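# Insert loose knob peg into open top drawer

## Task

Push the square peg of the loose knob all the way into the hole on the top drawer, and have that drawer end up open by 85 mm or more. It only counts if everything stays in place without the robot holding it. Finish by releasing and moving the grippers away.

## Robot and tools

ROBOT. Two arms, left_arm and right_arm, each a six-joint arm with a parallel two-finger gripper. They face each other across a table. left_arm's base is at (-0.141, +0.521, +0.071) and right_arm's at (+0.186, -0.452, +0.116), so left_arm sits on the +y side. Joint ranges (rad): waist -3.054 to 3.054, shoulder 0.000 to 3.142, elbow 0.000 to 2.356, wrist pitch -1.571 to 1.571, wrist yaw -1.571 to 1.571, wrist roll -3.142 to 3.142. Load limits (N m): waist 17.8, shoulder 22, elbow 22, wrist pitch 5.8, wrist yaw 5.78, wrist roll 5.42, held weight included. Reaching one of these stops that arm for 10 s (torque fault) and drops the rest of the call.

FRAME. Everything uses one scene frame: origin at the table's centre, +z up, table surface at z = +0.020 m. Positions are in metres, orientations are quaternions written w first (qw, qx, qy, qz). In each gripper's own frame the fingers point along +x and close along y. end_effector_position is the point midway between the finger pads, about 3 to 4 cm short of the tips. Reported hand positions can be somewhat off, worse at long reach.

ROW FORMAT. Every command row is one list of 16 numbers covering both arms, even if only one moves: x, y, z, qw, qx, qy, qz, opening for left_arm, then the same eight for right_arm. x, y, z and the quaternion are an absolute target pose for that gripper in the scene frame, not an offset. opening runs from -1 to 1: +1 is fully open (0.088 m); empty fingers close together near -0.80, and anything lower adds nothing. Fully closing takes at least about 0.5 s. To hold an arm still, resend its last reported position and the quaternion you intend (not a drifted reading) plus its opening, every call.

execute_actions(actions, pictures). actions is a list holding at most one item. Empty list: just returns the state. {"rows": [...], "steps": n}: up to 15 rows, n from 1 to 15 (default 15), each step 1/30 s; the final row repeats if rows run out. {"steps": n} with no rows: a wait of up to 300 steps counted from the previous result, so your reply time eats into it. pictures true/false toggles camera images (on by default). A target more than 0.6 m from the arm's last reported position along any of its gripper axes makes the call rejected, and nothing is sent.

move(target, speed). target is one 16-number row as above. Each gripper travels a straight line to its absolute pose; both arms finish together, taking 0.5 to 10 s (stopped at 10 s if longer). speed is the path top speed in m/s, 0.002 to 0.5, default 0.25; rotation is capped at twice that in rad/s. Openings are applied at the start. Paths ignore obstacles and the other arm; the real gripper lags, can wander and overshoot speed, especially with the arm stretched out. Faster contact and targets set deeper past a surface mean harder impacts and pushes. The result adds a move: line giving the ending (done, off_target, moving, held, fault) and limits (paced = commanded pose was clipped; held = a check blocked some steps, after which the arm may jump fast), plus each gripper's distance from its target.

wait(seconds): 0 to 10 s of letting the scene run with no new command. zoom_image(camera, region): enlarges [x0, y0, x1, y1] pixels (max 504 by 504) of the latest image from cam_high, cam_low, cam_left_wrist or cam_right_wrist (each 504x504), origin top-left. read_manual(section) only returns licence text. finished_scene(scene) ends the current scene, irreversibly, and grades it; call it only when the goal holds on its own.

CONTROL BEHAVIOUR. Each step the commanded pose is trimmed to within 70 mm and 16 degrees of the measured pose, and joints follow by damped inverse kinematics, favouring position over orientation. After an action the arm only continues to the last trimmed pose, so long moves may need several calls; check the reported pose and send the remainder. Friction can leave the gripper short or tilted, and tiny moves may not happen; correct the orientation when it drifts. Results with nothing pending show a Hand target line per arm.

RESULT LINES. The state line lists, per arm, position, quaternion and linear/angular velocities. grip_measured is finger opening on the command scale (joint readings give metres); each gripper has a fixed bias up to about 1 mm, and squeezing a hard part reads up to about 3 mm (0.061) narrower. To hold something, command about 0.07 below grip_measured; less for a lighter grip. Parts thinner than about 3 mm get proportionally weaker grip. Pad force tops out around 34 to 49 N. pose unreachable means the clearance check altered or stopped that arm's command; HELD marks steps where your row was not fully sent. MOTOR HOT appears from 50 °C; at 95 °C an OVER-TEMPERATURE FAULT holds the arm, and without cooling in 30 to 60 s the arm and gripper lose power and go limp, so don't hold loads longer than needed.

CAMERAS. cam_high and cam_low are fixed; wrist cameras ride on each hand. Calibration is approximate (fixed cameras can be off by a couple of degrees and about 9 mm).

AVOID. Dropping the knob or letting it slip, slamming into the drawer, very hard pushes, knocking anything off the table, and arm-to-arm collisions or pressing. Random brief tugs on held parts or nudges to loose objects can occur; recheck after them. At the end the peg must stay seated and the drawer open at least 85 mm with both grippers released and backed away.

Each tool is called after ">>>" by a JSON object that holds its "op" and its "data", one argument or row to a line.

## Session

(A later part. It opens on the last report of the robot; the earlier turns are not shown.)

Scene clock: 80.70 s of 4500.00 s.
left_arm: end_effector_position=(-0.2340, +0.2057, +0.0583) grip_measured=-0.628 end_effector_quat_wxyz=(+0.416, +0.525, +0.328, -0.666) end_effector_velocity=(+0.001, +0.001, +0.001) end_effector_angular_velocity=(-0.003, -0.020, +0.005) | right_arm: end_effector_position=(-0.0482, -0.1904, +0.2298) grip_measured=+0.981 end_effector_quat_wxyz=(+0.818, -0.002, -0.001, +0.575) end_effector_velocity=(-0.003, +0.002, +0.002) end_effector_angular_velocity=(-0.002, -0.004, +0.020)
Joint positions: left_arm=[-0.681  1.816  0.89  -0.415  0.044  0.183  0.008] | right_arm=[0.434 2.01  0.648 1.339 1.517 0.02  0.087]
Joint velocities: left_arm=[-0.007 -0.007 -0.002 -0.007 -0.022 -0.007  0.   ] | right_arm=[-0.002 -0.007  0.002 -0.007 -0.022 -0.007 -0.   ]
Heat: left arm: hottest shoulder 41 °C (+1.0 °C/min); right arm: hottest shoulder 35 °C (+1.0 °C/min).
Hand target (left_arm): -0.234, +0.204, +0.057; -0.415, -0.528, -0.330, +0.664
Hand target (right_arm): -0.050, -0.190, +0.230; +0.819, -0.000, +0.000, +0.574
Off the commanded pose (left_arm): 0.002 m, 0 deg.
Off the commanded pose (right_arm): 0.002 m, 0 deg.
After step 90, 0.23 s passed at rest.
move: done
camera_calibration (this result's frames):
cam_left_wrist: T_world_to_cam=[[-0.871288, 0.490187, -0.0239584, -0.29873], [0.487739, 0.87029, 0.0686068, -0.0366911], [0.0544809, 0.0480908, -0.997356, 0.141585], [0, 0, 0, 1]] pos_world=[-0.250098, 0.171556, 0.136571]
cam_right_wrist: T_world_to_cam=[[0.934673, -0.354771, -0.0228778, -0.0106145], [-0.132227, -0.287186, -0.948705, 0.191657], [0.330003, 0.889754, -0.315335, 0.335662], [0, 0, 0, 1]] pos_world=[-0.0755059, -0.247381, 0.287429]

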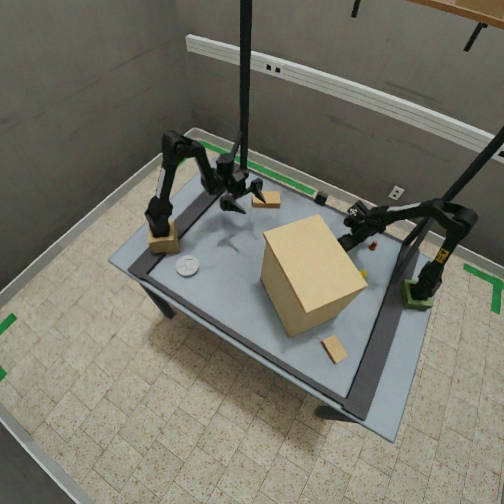

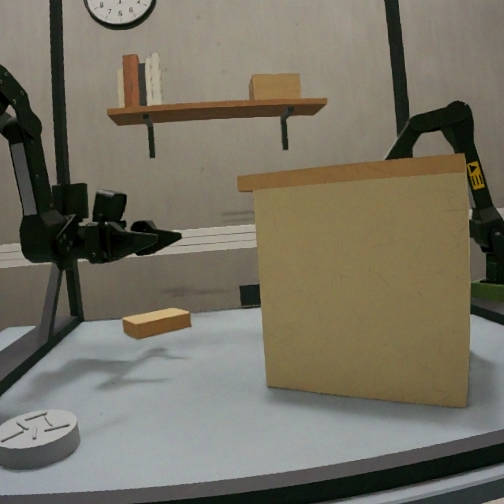

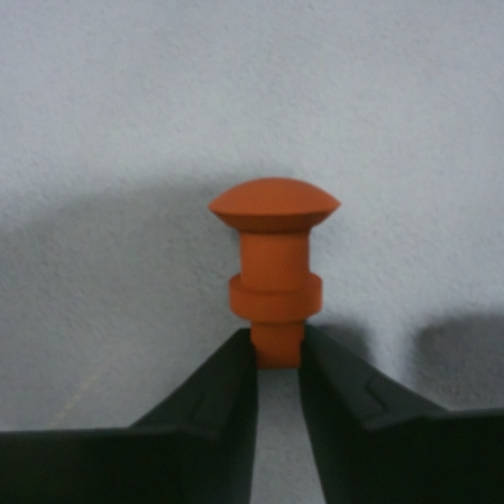

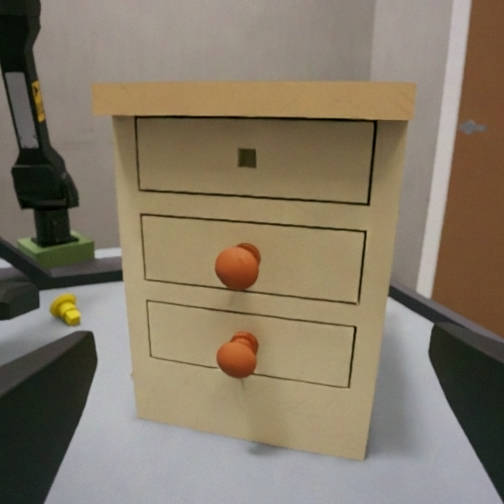

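>>> {"op": "move", "data": {
  "target": [-0.234,0.2045,0.2,0.415,0.528,0.330,-0.664,-0.70,-0.10,-0.25,0.36,0.521,0.521,0.478,0.478,0.2],
  "speed": 0.12
}}

>>> {"op": "move", "data": {
  "target": [-0.145,-0.004,0.365,0.678,0.678,-0.201,-0.201,-0.70,-0.10,-0.25,0.36,0.521,0.521,0.478,0.478,0.2],
  "speed": 0.15
}}

Scene clock: 103.60 s of 4500.00 s.
left_arm: end_effector_position=(-0.2339, +0.2057, +0.1909) grip_measured=-0.628 end_effector_quat_wxyz=(+0.408, +0.535, +0.338, -0.658) end_effector_velocity=(-0.001, -0.001, +0.000) end_effector_angular_velocity=(-0.004, +0.010, +0.008) | right_arm: end_effector_position=(-0.0997, -0.2491, +0.3620) grip_measured=+0.202 end_effector_quat_wxyz=(+0.519, +0.523, +0.480, +0.476) end_effector_velocity=(-0.003, +0.001, +0.004) end_effector_angular_velocity=(+0.005, -0.006, +0.020)
Joint positions: left_arm=[-0.681  1.634  1.263 -1.004  0.044  0.183  0.008] | right_arm=[0.657 1.548 0.807 0.735 1.48  1.586 0.049]
Joint velocities: left_arm=[ 0.002 -0.002 -0.002  0.007  0.007 -0.007  0.   ] | right_arm=[-0.002  0.002 -0.002  0.066 -0.022 -0.066 -0.   ]
Heat: left arm: hottest shoulder 44 °C (+5.0 °C/min); right arm: hottest shoulder 36 °C (+1.0 °C/min).
Hand target (left_arm): -0.234, +0.203, +0.200; -0.415, -0.528, -0.330, +0.664
Hand target (right_arm): -0.099, -0.250, +0.360; +0.521, +0.521, +0.478, +0.478
Off the commanded pose (left_arm): 0.009 m, 2 deg.
Off the commanded pose (right_arm): 0.002 m, 0 deg.
After step 90, 12.60 s passed at rest.
move: off_target (left_arm)
camera_calibration (this result's frames):
cam_left_wrist: T_world_to_cam=[[-0.871108, 0.490848, -0.0154858, -0.297286], [0.486959, 0.86743, 0.10216, -0.0518661], [0.063578, 0.0814517, -0.994647, 0.26853], [0, 0, 0, 1]] pos_world=[-0.250784, 0.16904, 0.267788]
cam_right_wrist: T_world_to_cam=[[-0.0357774, -0.0137559, -0.999265, 0.361414], [-0.97235, -0.23042, 0.0379857, -0.133383], [-0.230773, 0.972994, -0.00513174, 0.299066], [0, 0, 0, 1]] pos_world=[-0.0477483, -0.316752, 0.36775]

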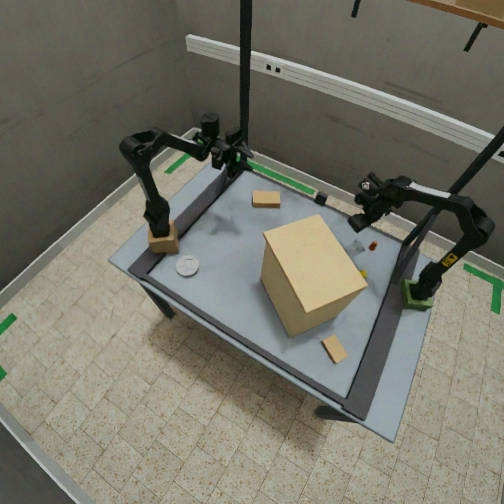

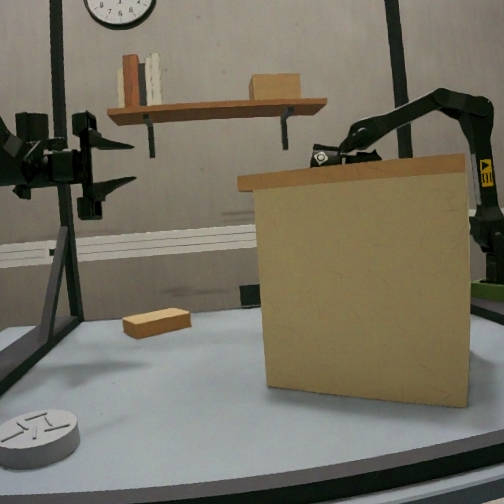

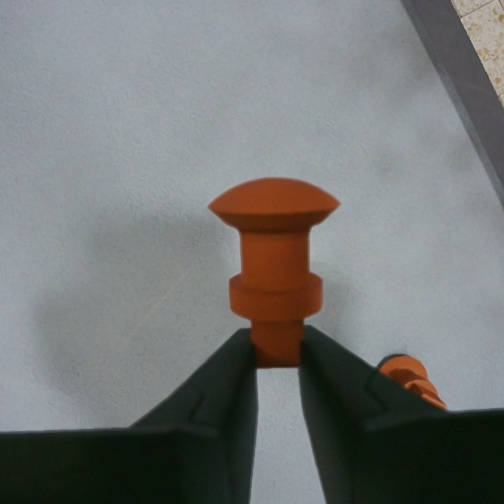

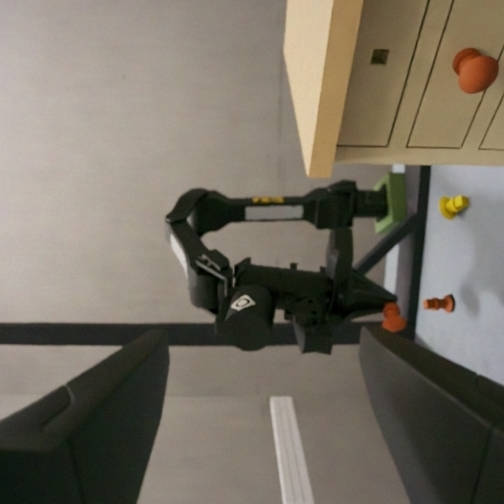

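Scene clock: 109.47 s of 4500.00 s.
left_arm: end_effector_position=(-0.1447, -0.0007, +0.3755) grip_measured=-0.628 end_effector_quat_wxyz=(+0.686, +0.670, -0.200, -0.201) end_effector_velocity=(+0.002, +0.001, -0.000) end_effector_angular_velocity=(-0.014, -0.007, +0.010) | right_arm: end_effector_position=(-0.0997, -0.2492, +0.3629) grip_measured=+0.202 end_effector_quat_wxyz=(+0.518, +0.524, +0.480, +0.476) end_effector_velocity=(+0.001, +0.001, -0.002) end_effector_angular_velocity=(-0.003, -0.019, +0.005)
Joint positions: left_arm=[-0.701  2.049  1.669  0.399 -1.282  1.567  0.008] | right_arm=[0.657 1.548 0.807 0.745 1.48  1.577 0.049]
Joint velocities: left_arm=[ 0.002  0.002 -0.017  0.066 -0.007  0.037 -0.   ] | right_arm=[-0.002 -0.002 -0.007 -0.007 -0.007 -0.007 -0.   ]
Heat: left arm: hottest shoulder 44 °C (+4.0 °C/min); right arm: hottest shoulder 36 °C (+1.0 °C/min).
Hand target (left_arm): -0.144, -0.004, +0.364; +0.677, +0.679, -0.201, -0.200
Hand target (right_arm): -0.100, -0.250, +0.360; +0.521, +0.521, +0.478, +0.478
Off the commanded pose (left_arm): 0.011 m, 1 deg.
Off the commanded pose (right_arm): 0.003 m, 1 deg.
move: off_target (left_arm)
camera_calibration (this result's frames):
cam_left_wrist: T_world_to_cam=[[0.0347664, 0.0249464, -0.999084, 0.384763], [0.269218, 0.9625, 0.0334013, 0.0592869], [0.962451, -0.270133, 0.0267466, 0.209588], [0, 0, 0, 1]] pos_world=[-0.231056, -0.0100455, 0.376824]
cam_right_wrist: T_world_to_cam=[[-0.0375483, -0.0126795, -0.999214, 0.36232], [-0.972193, -0.230834, 0.039462, -0.13414], [-0.231153, 0.97291, -0.00365949, 0.298565], [0, 0, 0, 1]] pos_world=[-0.0477914, -0.316847, 0.368422]

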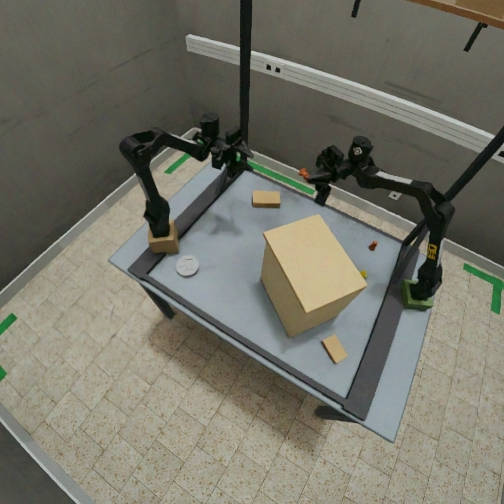

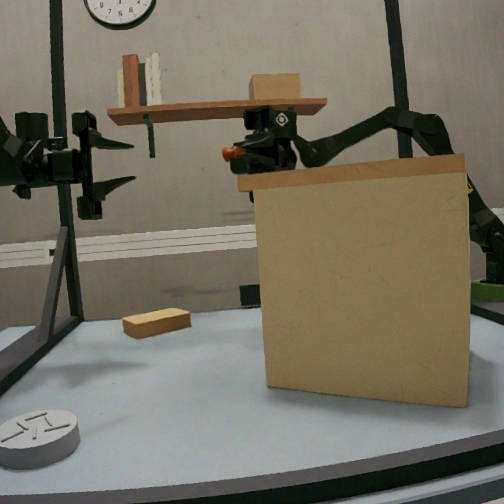

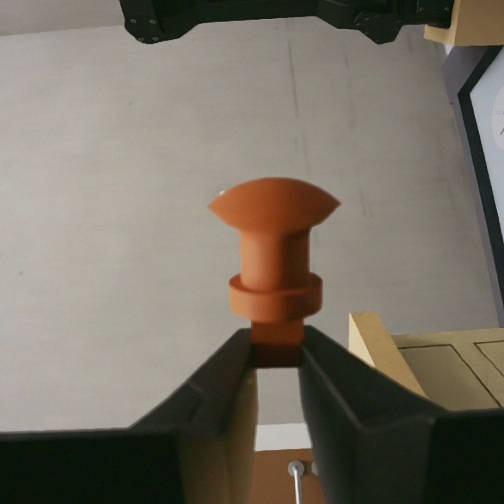

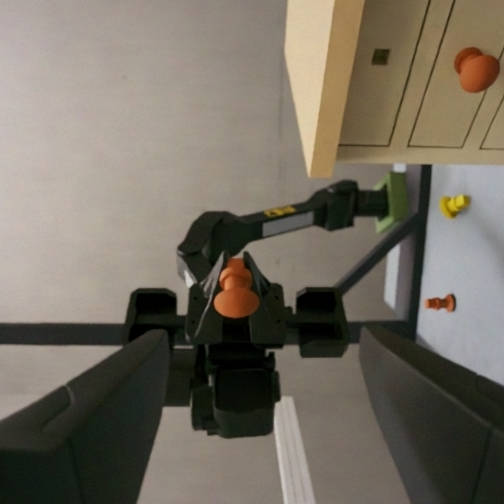

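>>> {"op": "move", "data": {
  "target": [-0.145,-0.004,0.365,0.678,0.678,-0.201,-0.201,-0.70,-0.153,-0.125,0.379,0.521,0.521,0.478,0.478,0.2],
  "speed": 0.12
}}

Scene clock: 119.97 s of 4500.00 s.
left_arm: end_effector_position=(-0.1447, -0.0007, +0.3757) grip_measured=-0.628 end_effector_quat_wxyz=(+0.686, +0.670, -0.201, -0.201) end_effector_velocity=(-0.002, -0.000, +0.001) end_effector_angular_velocity=(-0.026, +0.014, -0.010) | right_arm: end_effector_position=(-0.1513, -0.1277, +0.3766) grip_measured=+0.202 end_effector_quat_wxyz=(+0.524, +0.519, +0.477, +0.479) end_effector_velocity=(-0.003, +0.001, +0.003) end_effector_angular_velocity=(-0.001, -0.020, +0.020)
Joint positions: left_arm=[-0.701  2.049  1.667  0.406 -1.282  1.572  0.008] | right_arm=[0.371 1.841 1.208 0.625 1.194 1.572 0.049]
Joint velocities: left_arm=[-0.002 -0.002 -0.002  0.007  0.007 -0.022  0.   ] | right_arm=[-0.002 -0.002  0.007 -0.007 -0.022 -0.022 -0.   ]
Heat: left arm: hottest shoulder 46 °C (+6.1 °C/min); right arm: hottest shoulder 35 °C (+0.0 °C/min).
Hand target (left_arm): -0.145, -0.004, +0.365; +0.678, +0.678, -0.201, -0.201
Hand target (right_arm): -0.153, -0.126, +0.379; +0.521, +0.521, +0.478, +0.478
Off the commanded pose (left_arm): 0.011 m, 1 deg.
Off the commanded pose (right_arm): 0.004 m, 0 deg.
After step 90, 5.90 s passed at rest.
move: off_target (left_arm)
camera_calibration (this result's frames):
cam_left_wrist: T_world_to_cam=[[0.0361687, 0.024717, -0.99904, 0.385072], [0.269142, 0.962516, 0.0335573, 0.0591482], [0.962421, -0.270097, 0.0281605, 0.209048], [0, 0, 0, 1]] pos_world=[-0.231039, -0.00998554, 0.37683]
cam_right_wrist: T_world_to_cam=[[-0.0213184, -0.0173792, -0.999622, 0.377677], [-0.972711, -0.230694, 0.0247553, -0.151307], [-0.231037, 0.972871, -0.0119869, 0.171588], [0, 0, 0, 1]] pos_world=[-0.0994831, -0.195275, 0.383337]

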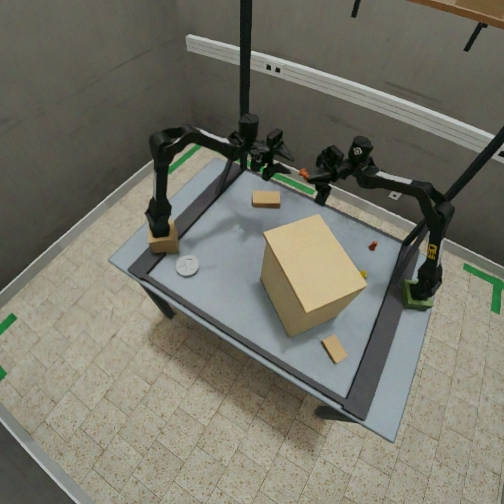

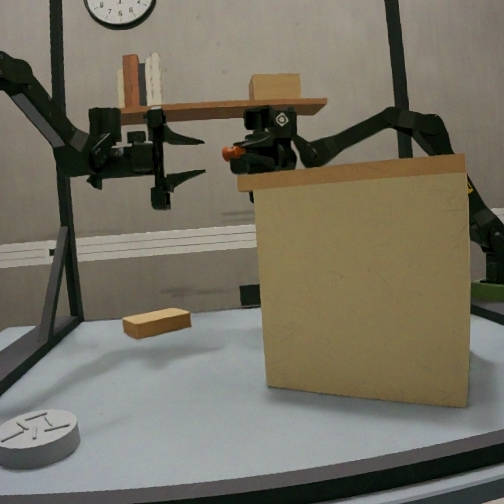

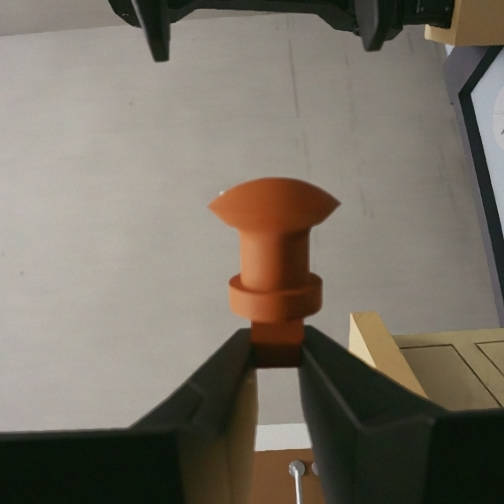

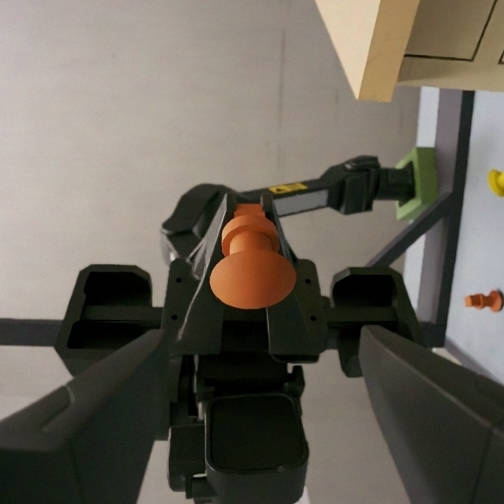

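>>> {"op": "move", "data": {
  "target": [-0.145,-0.004,0.365,0.678,0.678,-0.201,-0.201,-0.70,-0.144,-0.087,0.383,0.521,0.521,0.478,0.478,0.2],
  "speed": 0.04
}}

Scene clock: 126.27 s of 4500.00 s.
left_arm: end_effector_position=(-0.1447, -0.0007, +0.3757) grip_measured=-0.628 end_effector_quat_wxyz=(+0.686, +0.670, -0.201, -0.201) end_effector_velocity=(-0.000, +0.003, +0.000) end_effector_angular_velocity=(+0.001, +0.002, +0.005) | right_arm: end_effector_position=(-0.1423, -0.0894, +0.3800) grip_measured=+0.202 end_effector_quat_wxyz=(+0.524, +0.519, +0.477, +0.478) end_effector_velocity=(-0.003, +0.001, +0.003) end_effector_angular_velocity=(-0.001, -0.020, +0.020)
Joint positions: left_arm=[-0.701  2.049  1.667  0.406 -1.282  1.572  0.008] | right_arm=[0.275 1.875 1.267 0.599 1.099 1.572 0.049]
Joint velocities: left_arm=[-0.002 -0.007 -0.007 -0.007 -0.007 -0.007 -0.   ] | right_arm=[-0.002 -0.002  0.007 -0.007 -0.022 -0.022 -0.   ]
Heat: left arm: hottest shoulder 47 °C (+7.1 °C/min); right arm: hottest shoulder 36 °C (+1.0 °C/min).
Hand target (left_arm): -0.145, -0.004, +0.365; +0.678, +0.678, -0.201, -0.201
Hand target (right_arm): -0.144, -0.087, +0.383; +0.521, +0.521, +0.478, +0.478
Off the commanded pose (left_arm): 0.011 m, 1 deg.
Off the commanded pose (right_arm): 0.004 m, 0 deg.
After step 90, 1.93 s passed at rest.
move: off_target (left_arm)
camera_calibration (this result's frames):
cam_left_wrist: T_world_to_cam=[[0.0361687, 0.024717, -0.99904, 0.385072], [0.269142, 0.962516, 0.0335573, 0.0591482], [0.962421, -0.270097, 0.0281605, 0.209048], [0, 0, 0, 1]] pos_world=[-0.231039, -0.00998554, 0.37683]
cam_right_wrist: T_world_to_cam=[[-0.0213776, -0.0182426, -0.999605, 0.381762], [-0.972799, -0.230298, 0.0250072, -0.133803], [-0.230664, 0.972949, -0.0128231, 0.136844], [0, 0, 0, 1]] pos_world=[-0.0904376, -0.156992, 0.386712]

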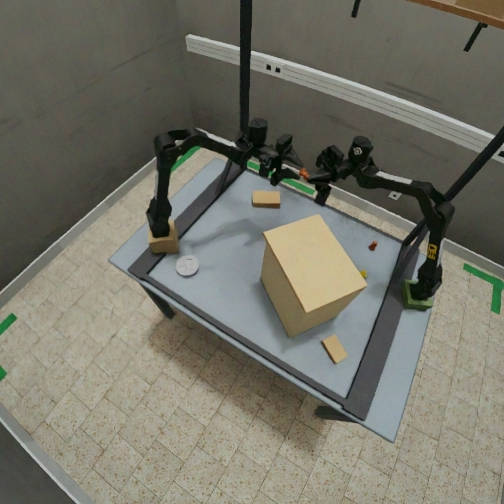

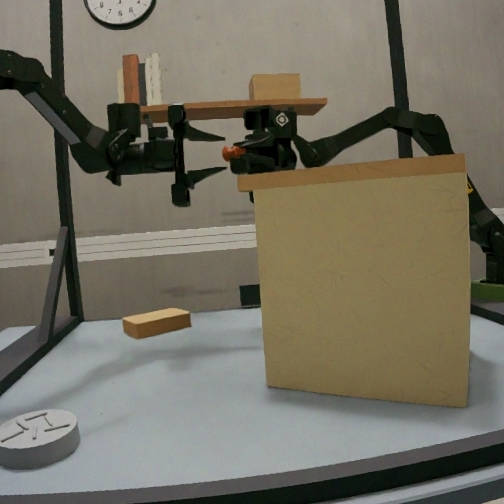

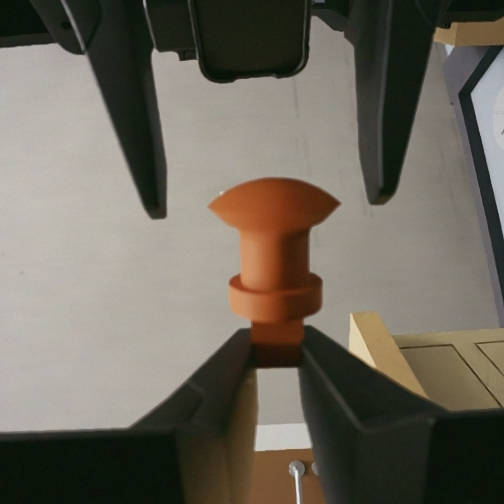

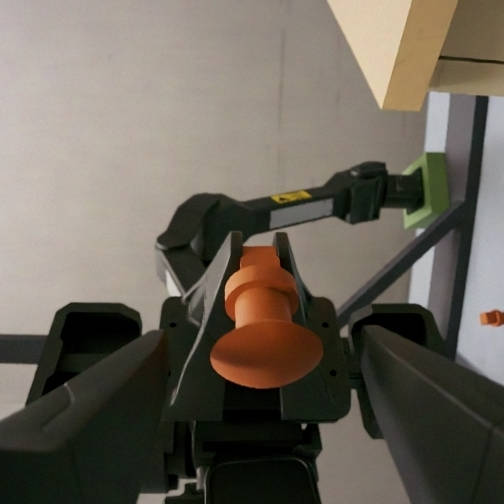

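>>> {"op": "move", "data": {
  "target": [-0.145,-0.004,0.365,0.678,0.678,-0.201,-0.201,-0.70,-0.143,-0.078,0.381,0.521,0.521,0.478,0.478,-0.05],
  "speed": 0.03
}}

Scene clock: 129.80 s of 4500.00 s.
left_arm: end_effector_position=(-0.1447, -0.0007, +0.3757) grip_measured=-0.628 end_effector_quat_wxyz=(+0.686, +0.670, -0.201, -0.201) end_effector_velocity=(-0.001, +0.001, +0.001) end_effector_angular_velocity=(-0.004, +0.003, +0.005) | right_arm: end_effector_position=(-0.1411, -0.0804, +0.3779) grip_measured=-0.048 end_effector_quat_wxyz=(+0.525, +0.518, +0.477, +0.479) end_effector_velocity=(-0.001, +0.001, -0.001) end_effector_angular_velocity=(-0.005, -0.013, +0.005)
Joint positions: left_arm=[-0.701  2.049  1.667  0.406 -1.282  1.572  0.008] | right_arm=[0.255 1.891 1.281 0.599 1.078 1.572 0.037]
Joint velocities: left_arm=[-0.002 -0.002  0.002 -0.007 -0.007 -0.007 -0.   ] | right_arm=[-0.002  0.002  0.002 -0.007 -0.007 -0.007 -0.   ]
Heat: left arm: hottest shoulder 47 °C (+7.1 °C/min); right arm: hottest shoulder 36 °C (+1.0 °C/min).
Hand target (left_arm): -0.145, -0.004, +0.365; +0.678, +0.678, -0.201, -0.201
Hand target (right_arm): -0.143, -0.078, +0.381; +0.521, +0.521, +0.478, +0.478
Off the commanded pose (left_arm): 0.011 m, 1 deg.
Off the commanded pose (right_arm): 0.004 m, 1 deg.
move: off_target (left_arm)
camera_calibration (this result's frames):
cam_left_wrist: T_world_to_cam=[[0.0361687, 0.024717, -0.99904, 0.385072], [0.269142, 0.962516, 0.0335573, 0.0591482], [0.962421, -0.270097, 0.0281605, 0.209048], [0, 0, 0, 1]] pos_world=[-0.231039, -0.00998554, 0.37683]
cam_right_wrist: T_world_to_cam=[[-0.0198742, -0.0194304, -0.999614, 0.380037], [-0.972836, -0.230269, 0.0238177, -0.130116], [-0.230642, 0.972933, -0.0143262, 0.128941], [0, 0, 0, 1]] pos_world=[-0.0892889, -0.148029, 0.384837]

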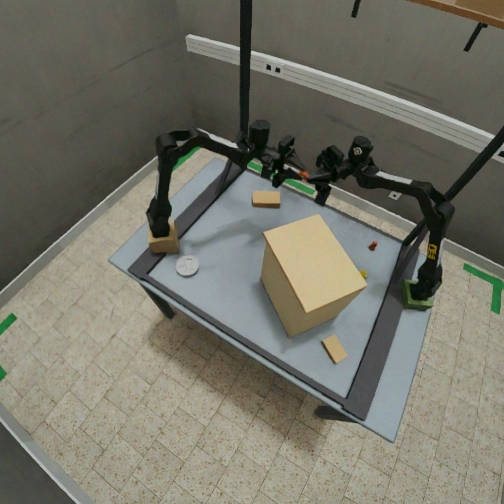

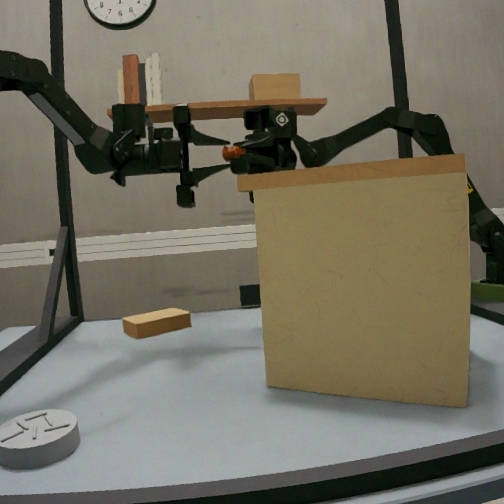

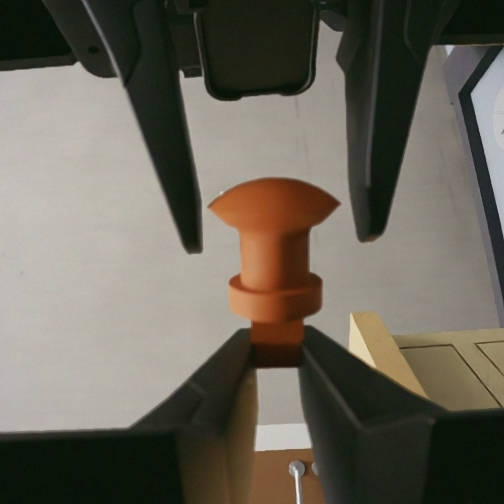

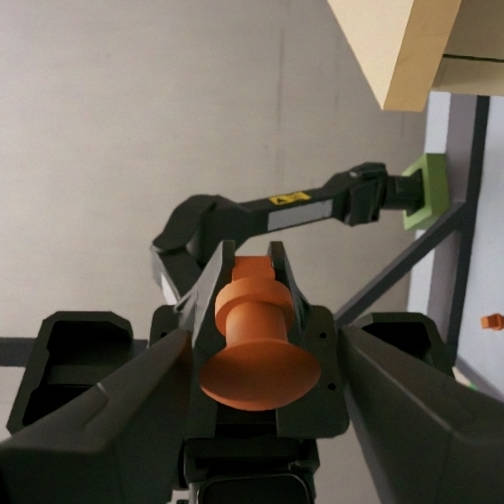

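>>> {"op": "move", "data": {
  "target": [-0.145,-0.004,0.365,0.678,0.678,-0.201,-0.201,-0.70,-0.143,-0.078,0.3835,0.521,0.521,0.478,0.478,-0.12],
  "speed": 0.02
}}

Scene clock: 133.43 s of 4500.00 s.
left_arm: end_effector_position=(-0.1447, -0.0007, +0.3757) grip_measured=-0.628 end_effector_quat_wxyz=(+0.686, +0.670, -0.201, -0.201) end_effector_velocity=(+0.001, +0.003, -0.001) end_effector_angular_velocity=(+0.013, -0.006, +0.020) | right_arm: end_effector_position=(-0.1417, -0.0800, +0.3790) grip_measured=-0.118 end_effector_quat_wxyz=(+0.525, +0.518, +0.477, +0.479) end_effector_velocity=(-0.002, -0.001, -0.001) end_effector_angular_velocity=(-0.010, -0.022, +0.010)
Joint positions: left_arm=[-0.701  2.049  1.667  0.406 -1.282  1.572  0.008] | right_arm=[0.255 1.891 1.287 0.593 1.078 1.572 0.033]
Joint velocities: left_arm=[-0.002 -0.002 -0.002 -0.007 -0.022  0.007  0.   ] | right_arm=[ 0.002 -0.002  0.002 -0.022 -0.007 -0.007 -0.   ]
Heat: left arm: hottest shoulder 48 °C (+8.1 °C/min); right arm: hottest shoulder 37 °C (+2.0 °C/min).
Hand target (left_arm): -0.145, -0.004, +0.365; +0.678, +0.678, -0.201, -0.201
Hand target (right_arm): -0.143, -0.078, +0.383; +0.521, +0.521, +0.478, +0.478
Off the commanded pose (left_arm): 0.011 m, 1 deg.
Off the commanded pose (right_arm): 0.005 m, 1 deg.
move: off_target (left_arm)
camera_calibration (this result's frames):
cam_left_wrist: T_world_to_cam=[[0.0361687, 0.024717, -0.99904, 0.385072], [0.269142, 0.962516, 0.0335573, 0.0591482], [0.962421, -0.270097, 0.0281605, 0.209048], [0, 0, 0, 1]] pos_world=[-0.231039, -0.00998554, 0.37683]
cam_right_wrist: T_world_to_cam=[[-0.0192359, -0.0198478, -0.999618, 0.381179], [-0.972851, -0.230259, 0.0232927, -0.130407], [-0.230633, 0.972927, -0.0148797, 0.128679], [0, 0, 0, 1]] pos_world=[-0.089857, -0.147657, 0.385986]

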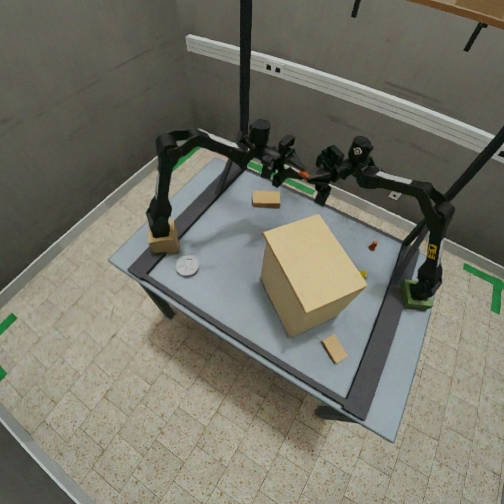

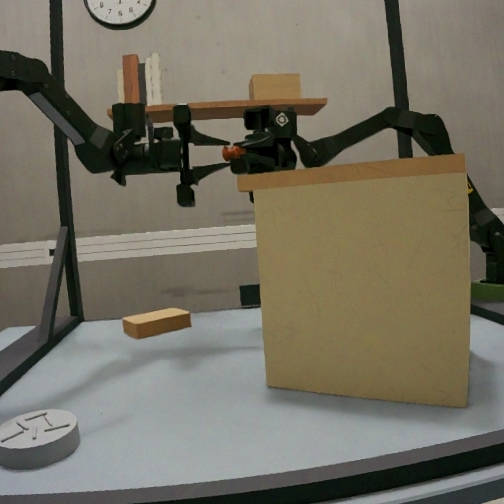

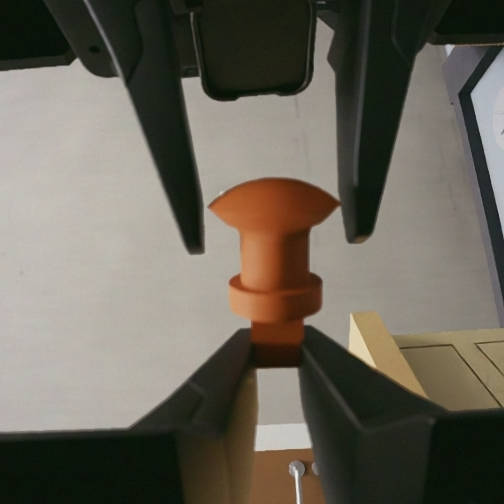

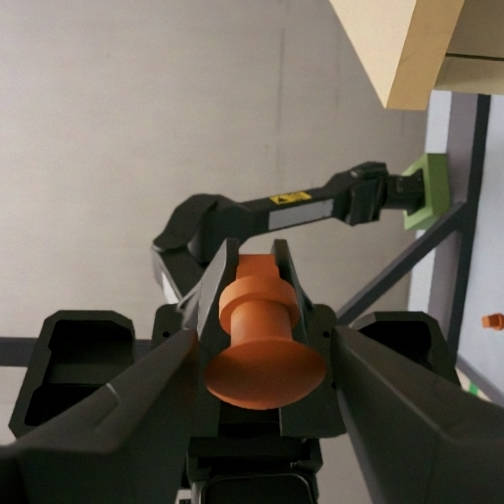

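>>> {"op": "move", "data": {
  "target": [-0.145,-0.004,0.365,0.678,0.678,-0.201,-0.201,-0.70,-0.143,-0.078,0.3835,0.521,0.521,0.478,0.478,-0.34],
  "speed": 0.02
}}

Scene clock: 136.27 s of 4500.00 s.
left_arm: end_effector_position=(-0.1446, -0.0006, +0.3756) grip_measured=-0.628 end_effector_quat_wxyz=(+0.686, +0.670, -0.201, -0.200) end_effector_velocity=(+0.001, +0.003, -0.001) end_effector_angular_velocity=(+0.001, +0.002, +0.019) | right_arm: end_effector_position=(-0.1418, -0.0800, +0.3791) grip_measured=-0.328 end_effector_quat_wxyz=(+0.525, +0.517, +0.477, +0.479) end_effector_velocity=(-0.002, +0.001, +0.001) end_effector_angular_velocity=(-0.001, +0.005, +0.019)
Joint positions: left_arm=[-0.701  2.049  1.667  0.405 -1.282  1.572  0.008] | right_arm=[0.255 1.891 1.287 0.593 1.078 1.572 0.023]
Joint velocities: left_arm=[-0.002 -0.002 -0.002 -0.007 -0.022 -0.007 -0.   ] | right_arm=[-0.002 -0.002  0.002 -0.007 -0.022  0.007 -0.   ]
Heat: left arm: hottest shoulder 48 °C (+7.1 °C/min); right arm: hottest shoulder 37 °C (+2.0 °C/min).
Hand target (left_arm): -0.145, -0.004, +0.365; +0.678, +0.678, -0.201, -0.201
Hand target (right_arm): -0.143, -0.078, +0.384; +0.521, +0.521, +0.478, +0.478
Off the commanded pose (left_arm): 0.011 m, 1 deg.
Off the commanded pose (right_arm): 0.005 m, 1 deg.
move: off_target (left_arm)
camera_calibration (this result's frames):
cam_left_wrist: T_world_to_cam=[[0.0362583, 0.025099, -0.999027, 0.385035], [0.268771, 0.962606, 0.0339386, 0.0588991], [0.962521, -0.26974, 0.0281566, 0.209049], [0, 0, 0, 1]] pos_world=[-0.231005, -0.00997173, 0.376775]
cam_right_wrist: T_world_to_cam=[[-0.0192254, -0.0198696, -0.999618, 0.381266], [-0.972675, -0.231001, 0.0232989, -0.130579], [-0.231375, 0.972751, -0.0148856, 0.128502], [0, 0, 0, 1]] pos_world=[-0.0899484, -0.147589, 0.386075]

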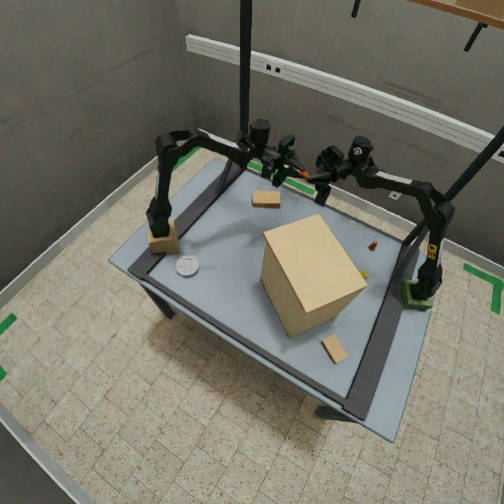

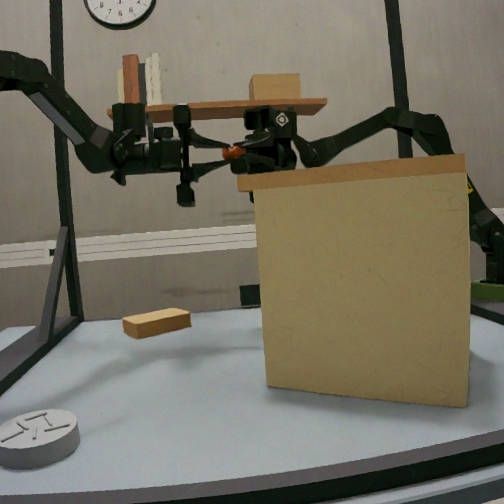

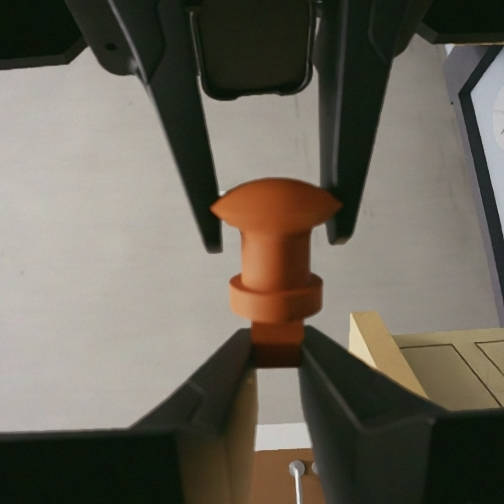

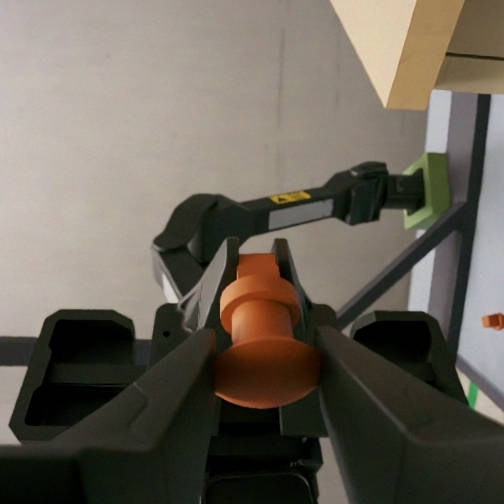

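>>> {"op": "move", "data": {
  "target": [-0.145,-0.004,0.365,0.678,0.678,-0.201,-0.201,-0.70,-0.143,-0.078,0.3835,0.521,0.521,0.478,0.478,-0.1],
  "speed": 0.02
}}

>>> {"op": "move", "data": {
  "target": [-0.145,-0.004,0.365,0.678,0.678,-0.201,-0.201,-0.70,-0.149,-0.0775,0.3835,0.521,0.521,0.478,0.478,-0.1],
  "speed": 0.02
}}

>>> {"op": "move", "data": {
  "target": [-0.145,-0.004,0.365,0.678,0.678,-0.201,-0.201,-0.70,-0.149,-0.0775,0.3835,0.521,0.521,0.478,0.478,-0.34],
  "speed": 0.02
}}

Scene clock: 142.40 s of 4500.00 s.
left_arm: end_effector_position=(-0.1447, -0.0007, +0.3756) grip_measured=-0.628 end_effector_quat_wxyz=(+0.686, +0.670, -0.201, -0.201) end_effector_velocity=(-0.002, -0.000, -0.000) end_effector_angular_velocity=(+0.001, +0.002, -0.010) | right_arm: end_effector_position=(-0.1418, -0.0800, +0.3791) grip_measured=-0.102 end_effector_quat_wxyz=(+0.525, +0.517, +0.477, +0.479) end_effector_velocity=(+0.003, -0.000, -0.001) end_effector_angular_velocity=(-0.011, -0.036, -0.010)
Joint positions: left_arm=[-0.701  2.049  1.667  0.405 -1.282  1.572  0.008] | right_arm=[0.255 1.891 1.287 0.593 1.078 1.572 0.034]
Joint velocities: left_arm=[-0.002 -0.002 -0.002 -0.007  0.007 -0.007 -0.   ] | right_arm=[-0.002 -0.007 -0.002 -0.022  0.007 -0.022 -0.   ]
Heat: left arm: hottest shoulder 49 °C (+8.1 °C/min); right arm: hottest shoulder 38 °C (+3.0 °C/min).
Hand target (left_arm): -0.145, -0.004, +0.365; +0.678, +0.678, -0.201, -0.201
Hand target (right_arm): -0.143, -0.078, +0.383; +0.521, +0.521, +0.478, +0.478
Off the commanded pose (left_arm): 0.011 m, 1 deg.
Off the commanded pose (right_arm): 0.005 m, 1 deg.
After step 90, 2.33 s passed at rest.
move: off_target (left_arm)
camera_calibration (this result's frames):
cam_left_wrist: T_world_to_cam=[[0.0362765, 0.0250826, -0.999027, 0.385041], [0.269138, 0.962503, 0.0339385, 0.0590069], [0.962418, -0.270107, 0.0281656, 0.209047], [0, 0, 0, 1]] pos_world=[-0.23104, -0.00998693, 0.376776]
cam_right_wrist: T_world_to_cam=[[-0.0192254, -0.0198696, -0.999618, 0.381266], [-0.972675, -0.231001, 0.0232989, -0.130579], [-0.231375, 0.972751, -0.0148856, 0.128502], [0, 0, 0, 1]] pos_world=[-0.0899484, -0.147589, 0.386075]

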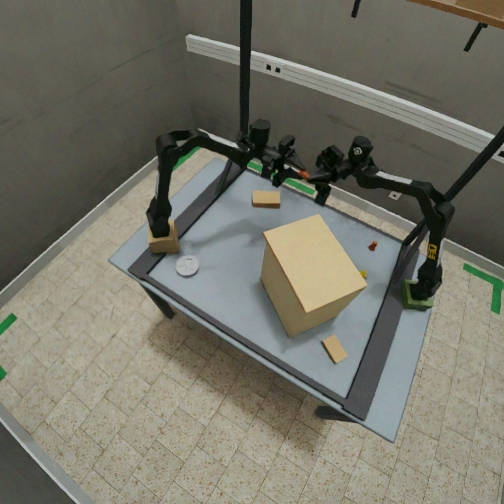

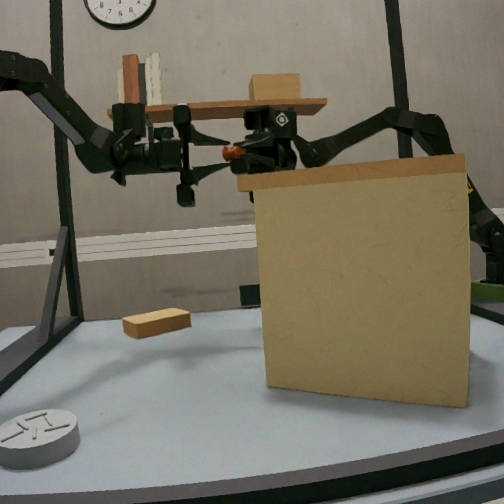

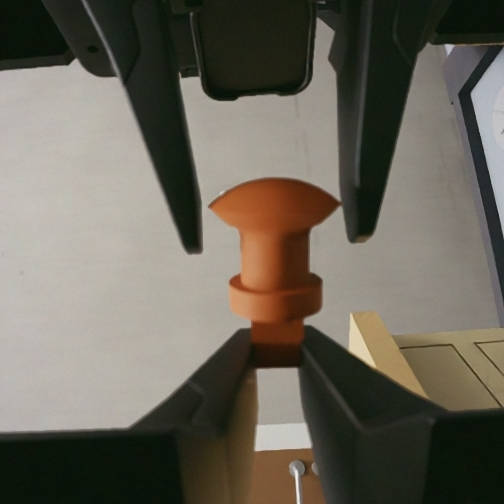

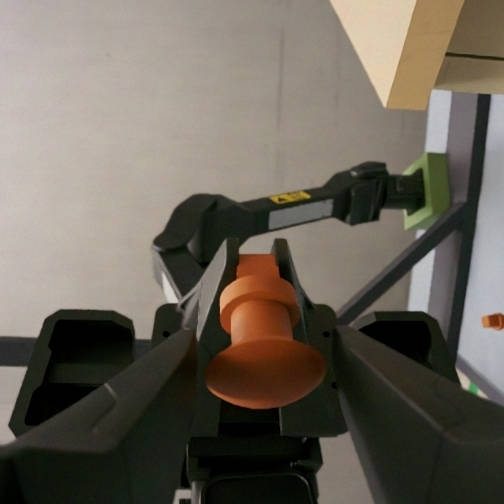

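Scene clock: 143.23 s of 4500.00 s.
left_arm: end_effector_position=(-0.1447, -0.0007, +0.3756) grip_measured=-0.628 end_effector_quat_wxyz=(+0.686, +0.670, -0.201, -0.201) end_effector_velocity=(+0.001, +0.003, +0.001) end_effector_angular_velocity=(-0.013, +0.007, +0.019) | right_arm: end_effector_position=(-0.1462, -0.0781, +0.3807) grip_measured=-0.102 end_effector_quat_wxyz=(+0.523, +0.518, +0.478, +0.479) end_effector_velocity=(-0.002, +0.002, -0.004) end_effector_angular_velocity=(-0.014, -0.040, +0.005)
Joint positions: left_arm=[-0.701  2.049  1.667  0.405 -1.282  1.572  0.008] | right_arm=[0.257 1.906 1.312 0.586 1.079 1.572 0.034]
Joint velocities: left_arm=[-0.002 -0.002 -0.002  0.007 -0.022 -0.007 -0.   ] | right_arm=[-0.002  0.007  0.007 -0.022 -0.007 -0.022  0.   ]
Heat: left arm: hottest shoulder 49 °C (+7.2 °C/min); right arm: hottest shoulder 38 °C (+3.1 °C/min).
Hand target (left_arm): -0.145, -0.004, +0.365; +0.678, +0.678, -0.201, -0.201
Hand target (right_arm): -0.149, -0.078, +0.384; +0.521, +0.521, +0.478, +0.478
Off the commanded pose (left_arm): 0.011 m, 1 deg.
Off the commanded pose (right_arm): 0.004 m, 0 deg.
move: off_target (left_arm)
camera_calibration (this result's frames):
cam_left_wrist: T_world_to_cam=[[0.0362765, 0.0250826, -0.999027, 0.385041], [0.269138, 0.962503, 0.0339385, 0.0590069], [0.962418, -0.270107, 0.0281656, 0.209047], [0, 0, 0, 1]] pos_world=[-0.23104, -0.00998693, 0.376776]
cam_right_wrist: T_world_to_cam=[[-0.0220843, -0.0179897, -0.999594, 0.382584], [-0.972516, -0.231418, 0.0256509, -0.135332], [-0.231786, 0.972688, -0.0123845, 0.124666], [0, 0, 0, 1]] pos_world=[-0.094268, -0.145697, 0.387444]

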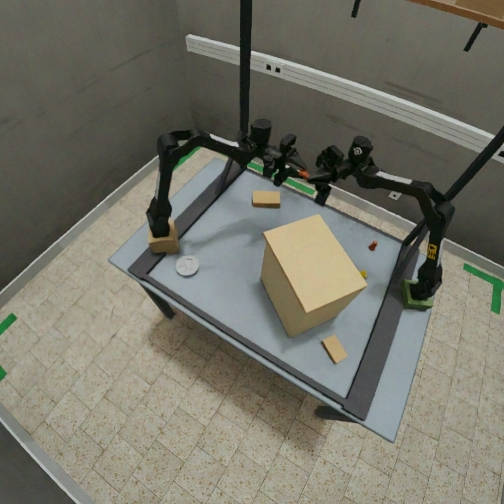

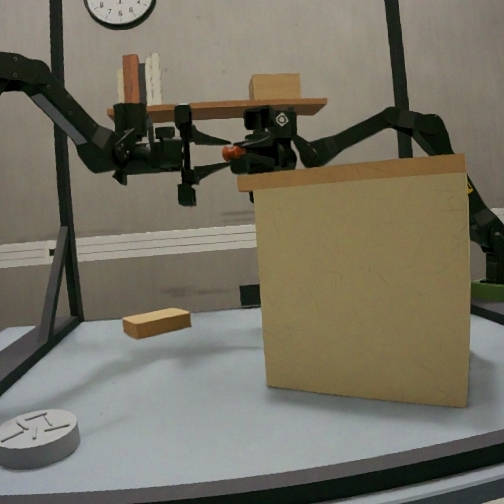

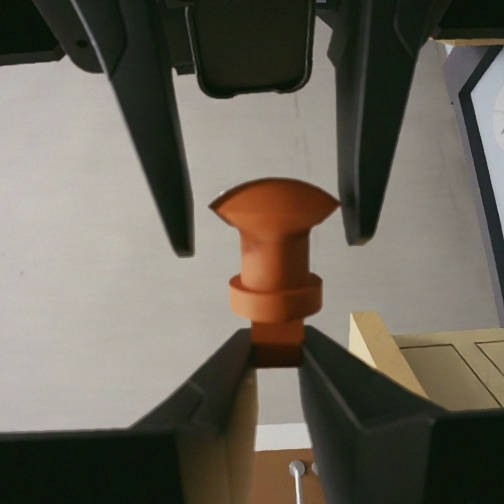

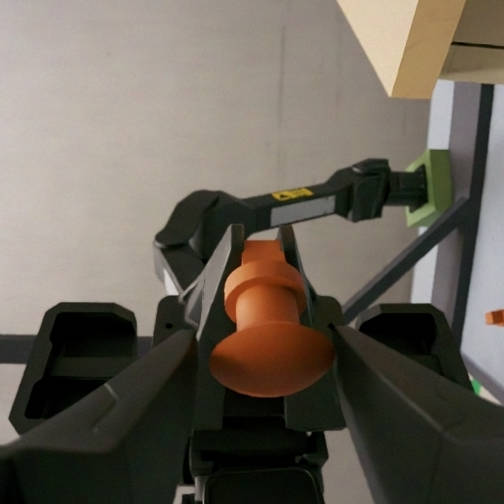

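Scene clock: 144.03 s of 4500.00 s.
left_arm: end_effector_position=(-0.1447, -0.0007, +0.3756) grip_measured=-0.628 end_effector_quat_wxyz=(+0.686, +0.670, -0.201, -0.201) end_effector_velocity=(+0.001, +0.003, -0.001) end_effector_angular_velocity=(+0.001, +0.002, +0.019) | right_arm: end_effector_position=(-0.1464, -0.0783, +0.3803) grip_measured=-0.327 end_effector_quat_wxyz=(+0.524, +0.518, +0.478, +0.479) end_effector_velocity=(+0.002, +0.002, -0.001) end_effector_angular_velocity=(-0.005, -0.013, +0.000)
Joint positions: left_arm=[-0.701  2.049  1.667  0.405 -1.282  1.572  0.008] | right_arm=[0.258 1.907 1.312 0.585 1.08  1.572 0.023]
Joint velocities: left_arm=[-0.002 -0.002 -0.002 -0.007 -0.022 -0.007 -0.   ] | right_arm=[-0.007 -0.002 -0.002 -0.007 -0.007 -0.007 -0.   ]
Heat: left arm: hottest shoulder 49 °C (+7.1 °C/min); right arm: hottest shoulder 38 °C (+3.0 °C/min).
Hand target (left_arm): -0.145, -0.004, +0.365; +0.678, +0.678, -0.201, -0.201
Hand target (right_arm): -0.149, -0.078, +0.383; +0.521, +0.521, +0.478, +0.478
Off the commanded pose (left_arm): 0.011 m, 1 deg.
Off the commanded pose (right_arm): 0.004 m, 0 deg.
move: off_target (left_arm)
camera_calibration (this result's frames):
cam_left_wrist: T_world_to_cam=[[0.0362765, 0.0250826, -0.999027, 0.385041], [0.269138, 0.962503, 0.0339385, 0.0590069], [0.962418, -0.270107, 0.0281656, 0.209047], [0, 0, 0, 1]] pos_world=[-0.23104, -0.00998693, 0.376776]
cam_right_wrist: T_world_to_cam=[[-0.0208024, -0.0188162, -0.999607, 0.382245], [-0.972548, -0.231397, 0.024595, -0.135233], [-0.231769, 0.972677, -0.0134861, 0.125209], [0, 0, 0, 1]] pos_world=[-0.0945498, -0.145888, 0.387109]

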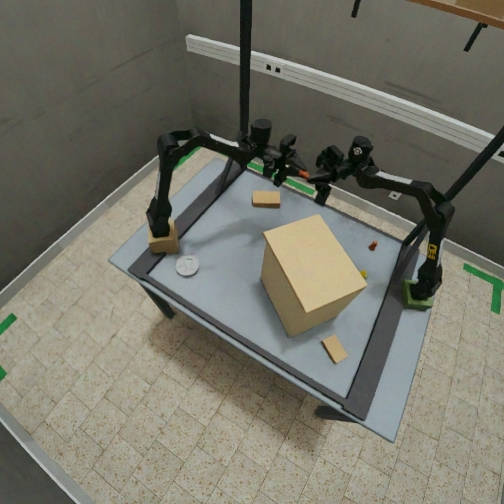

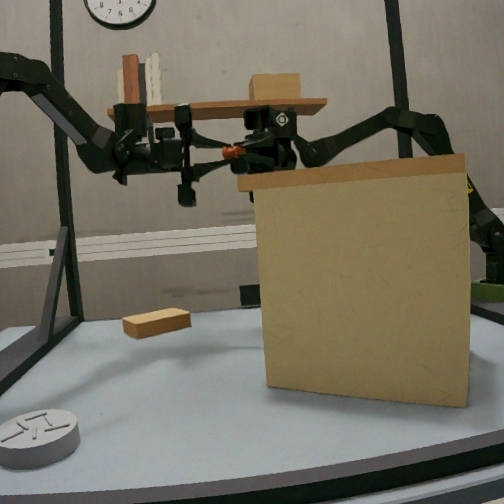

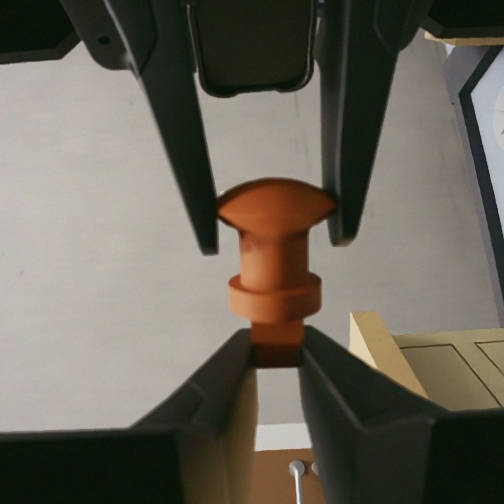

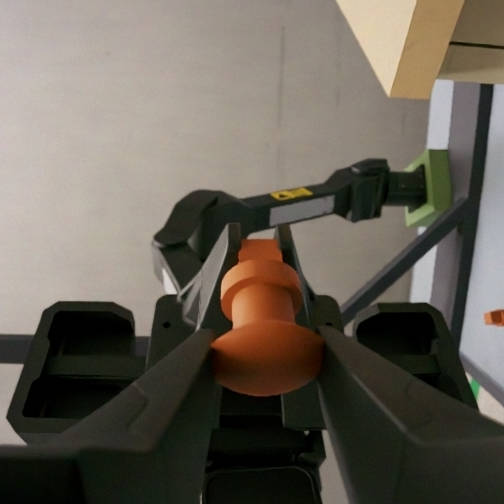

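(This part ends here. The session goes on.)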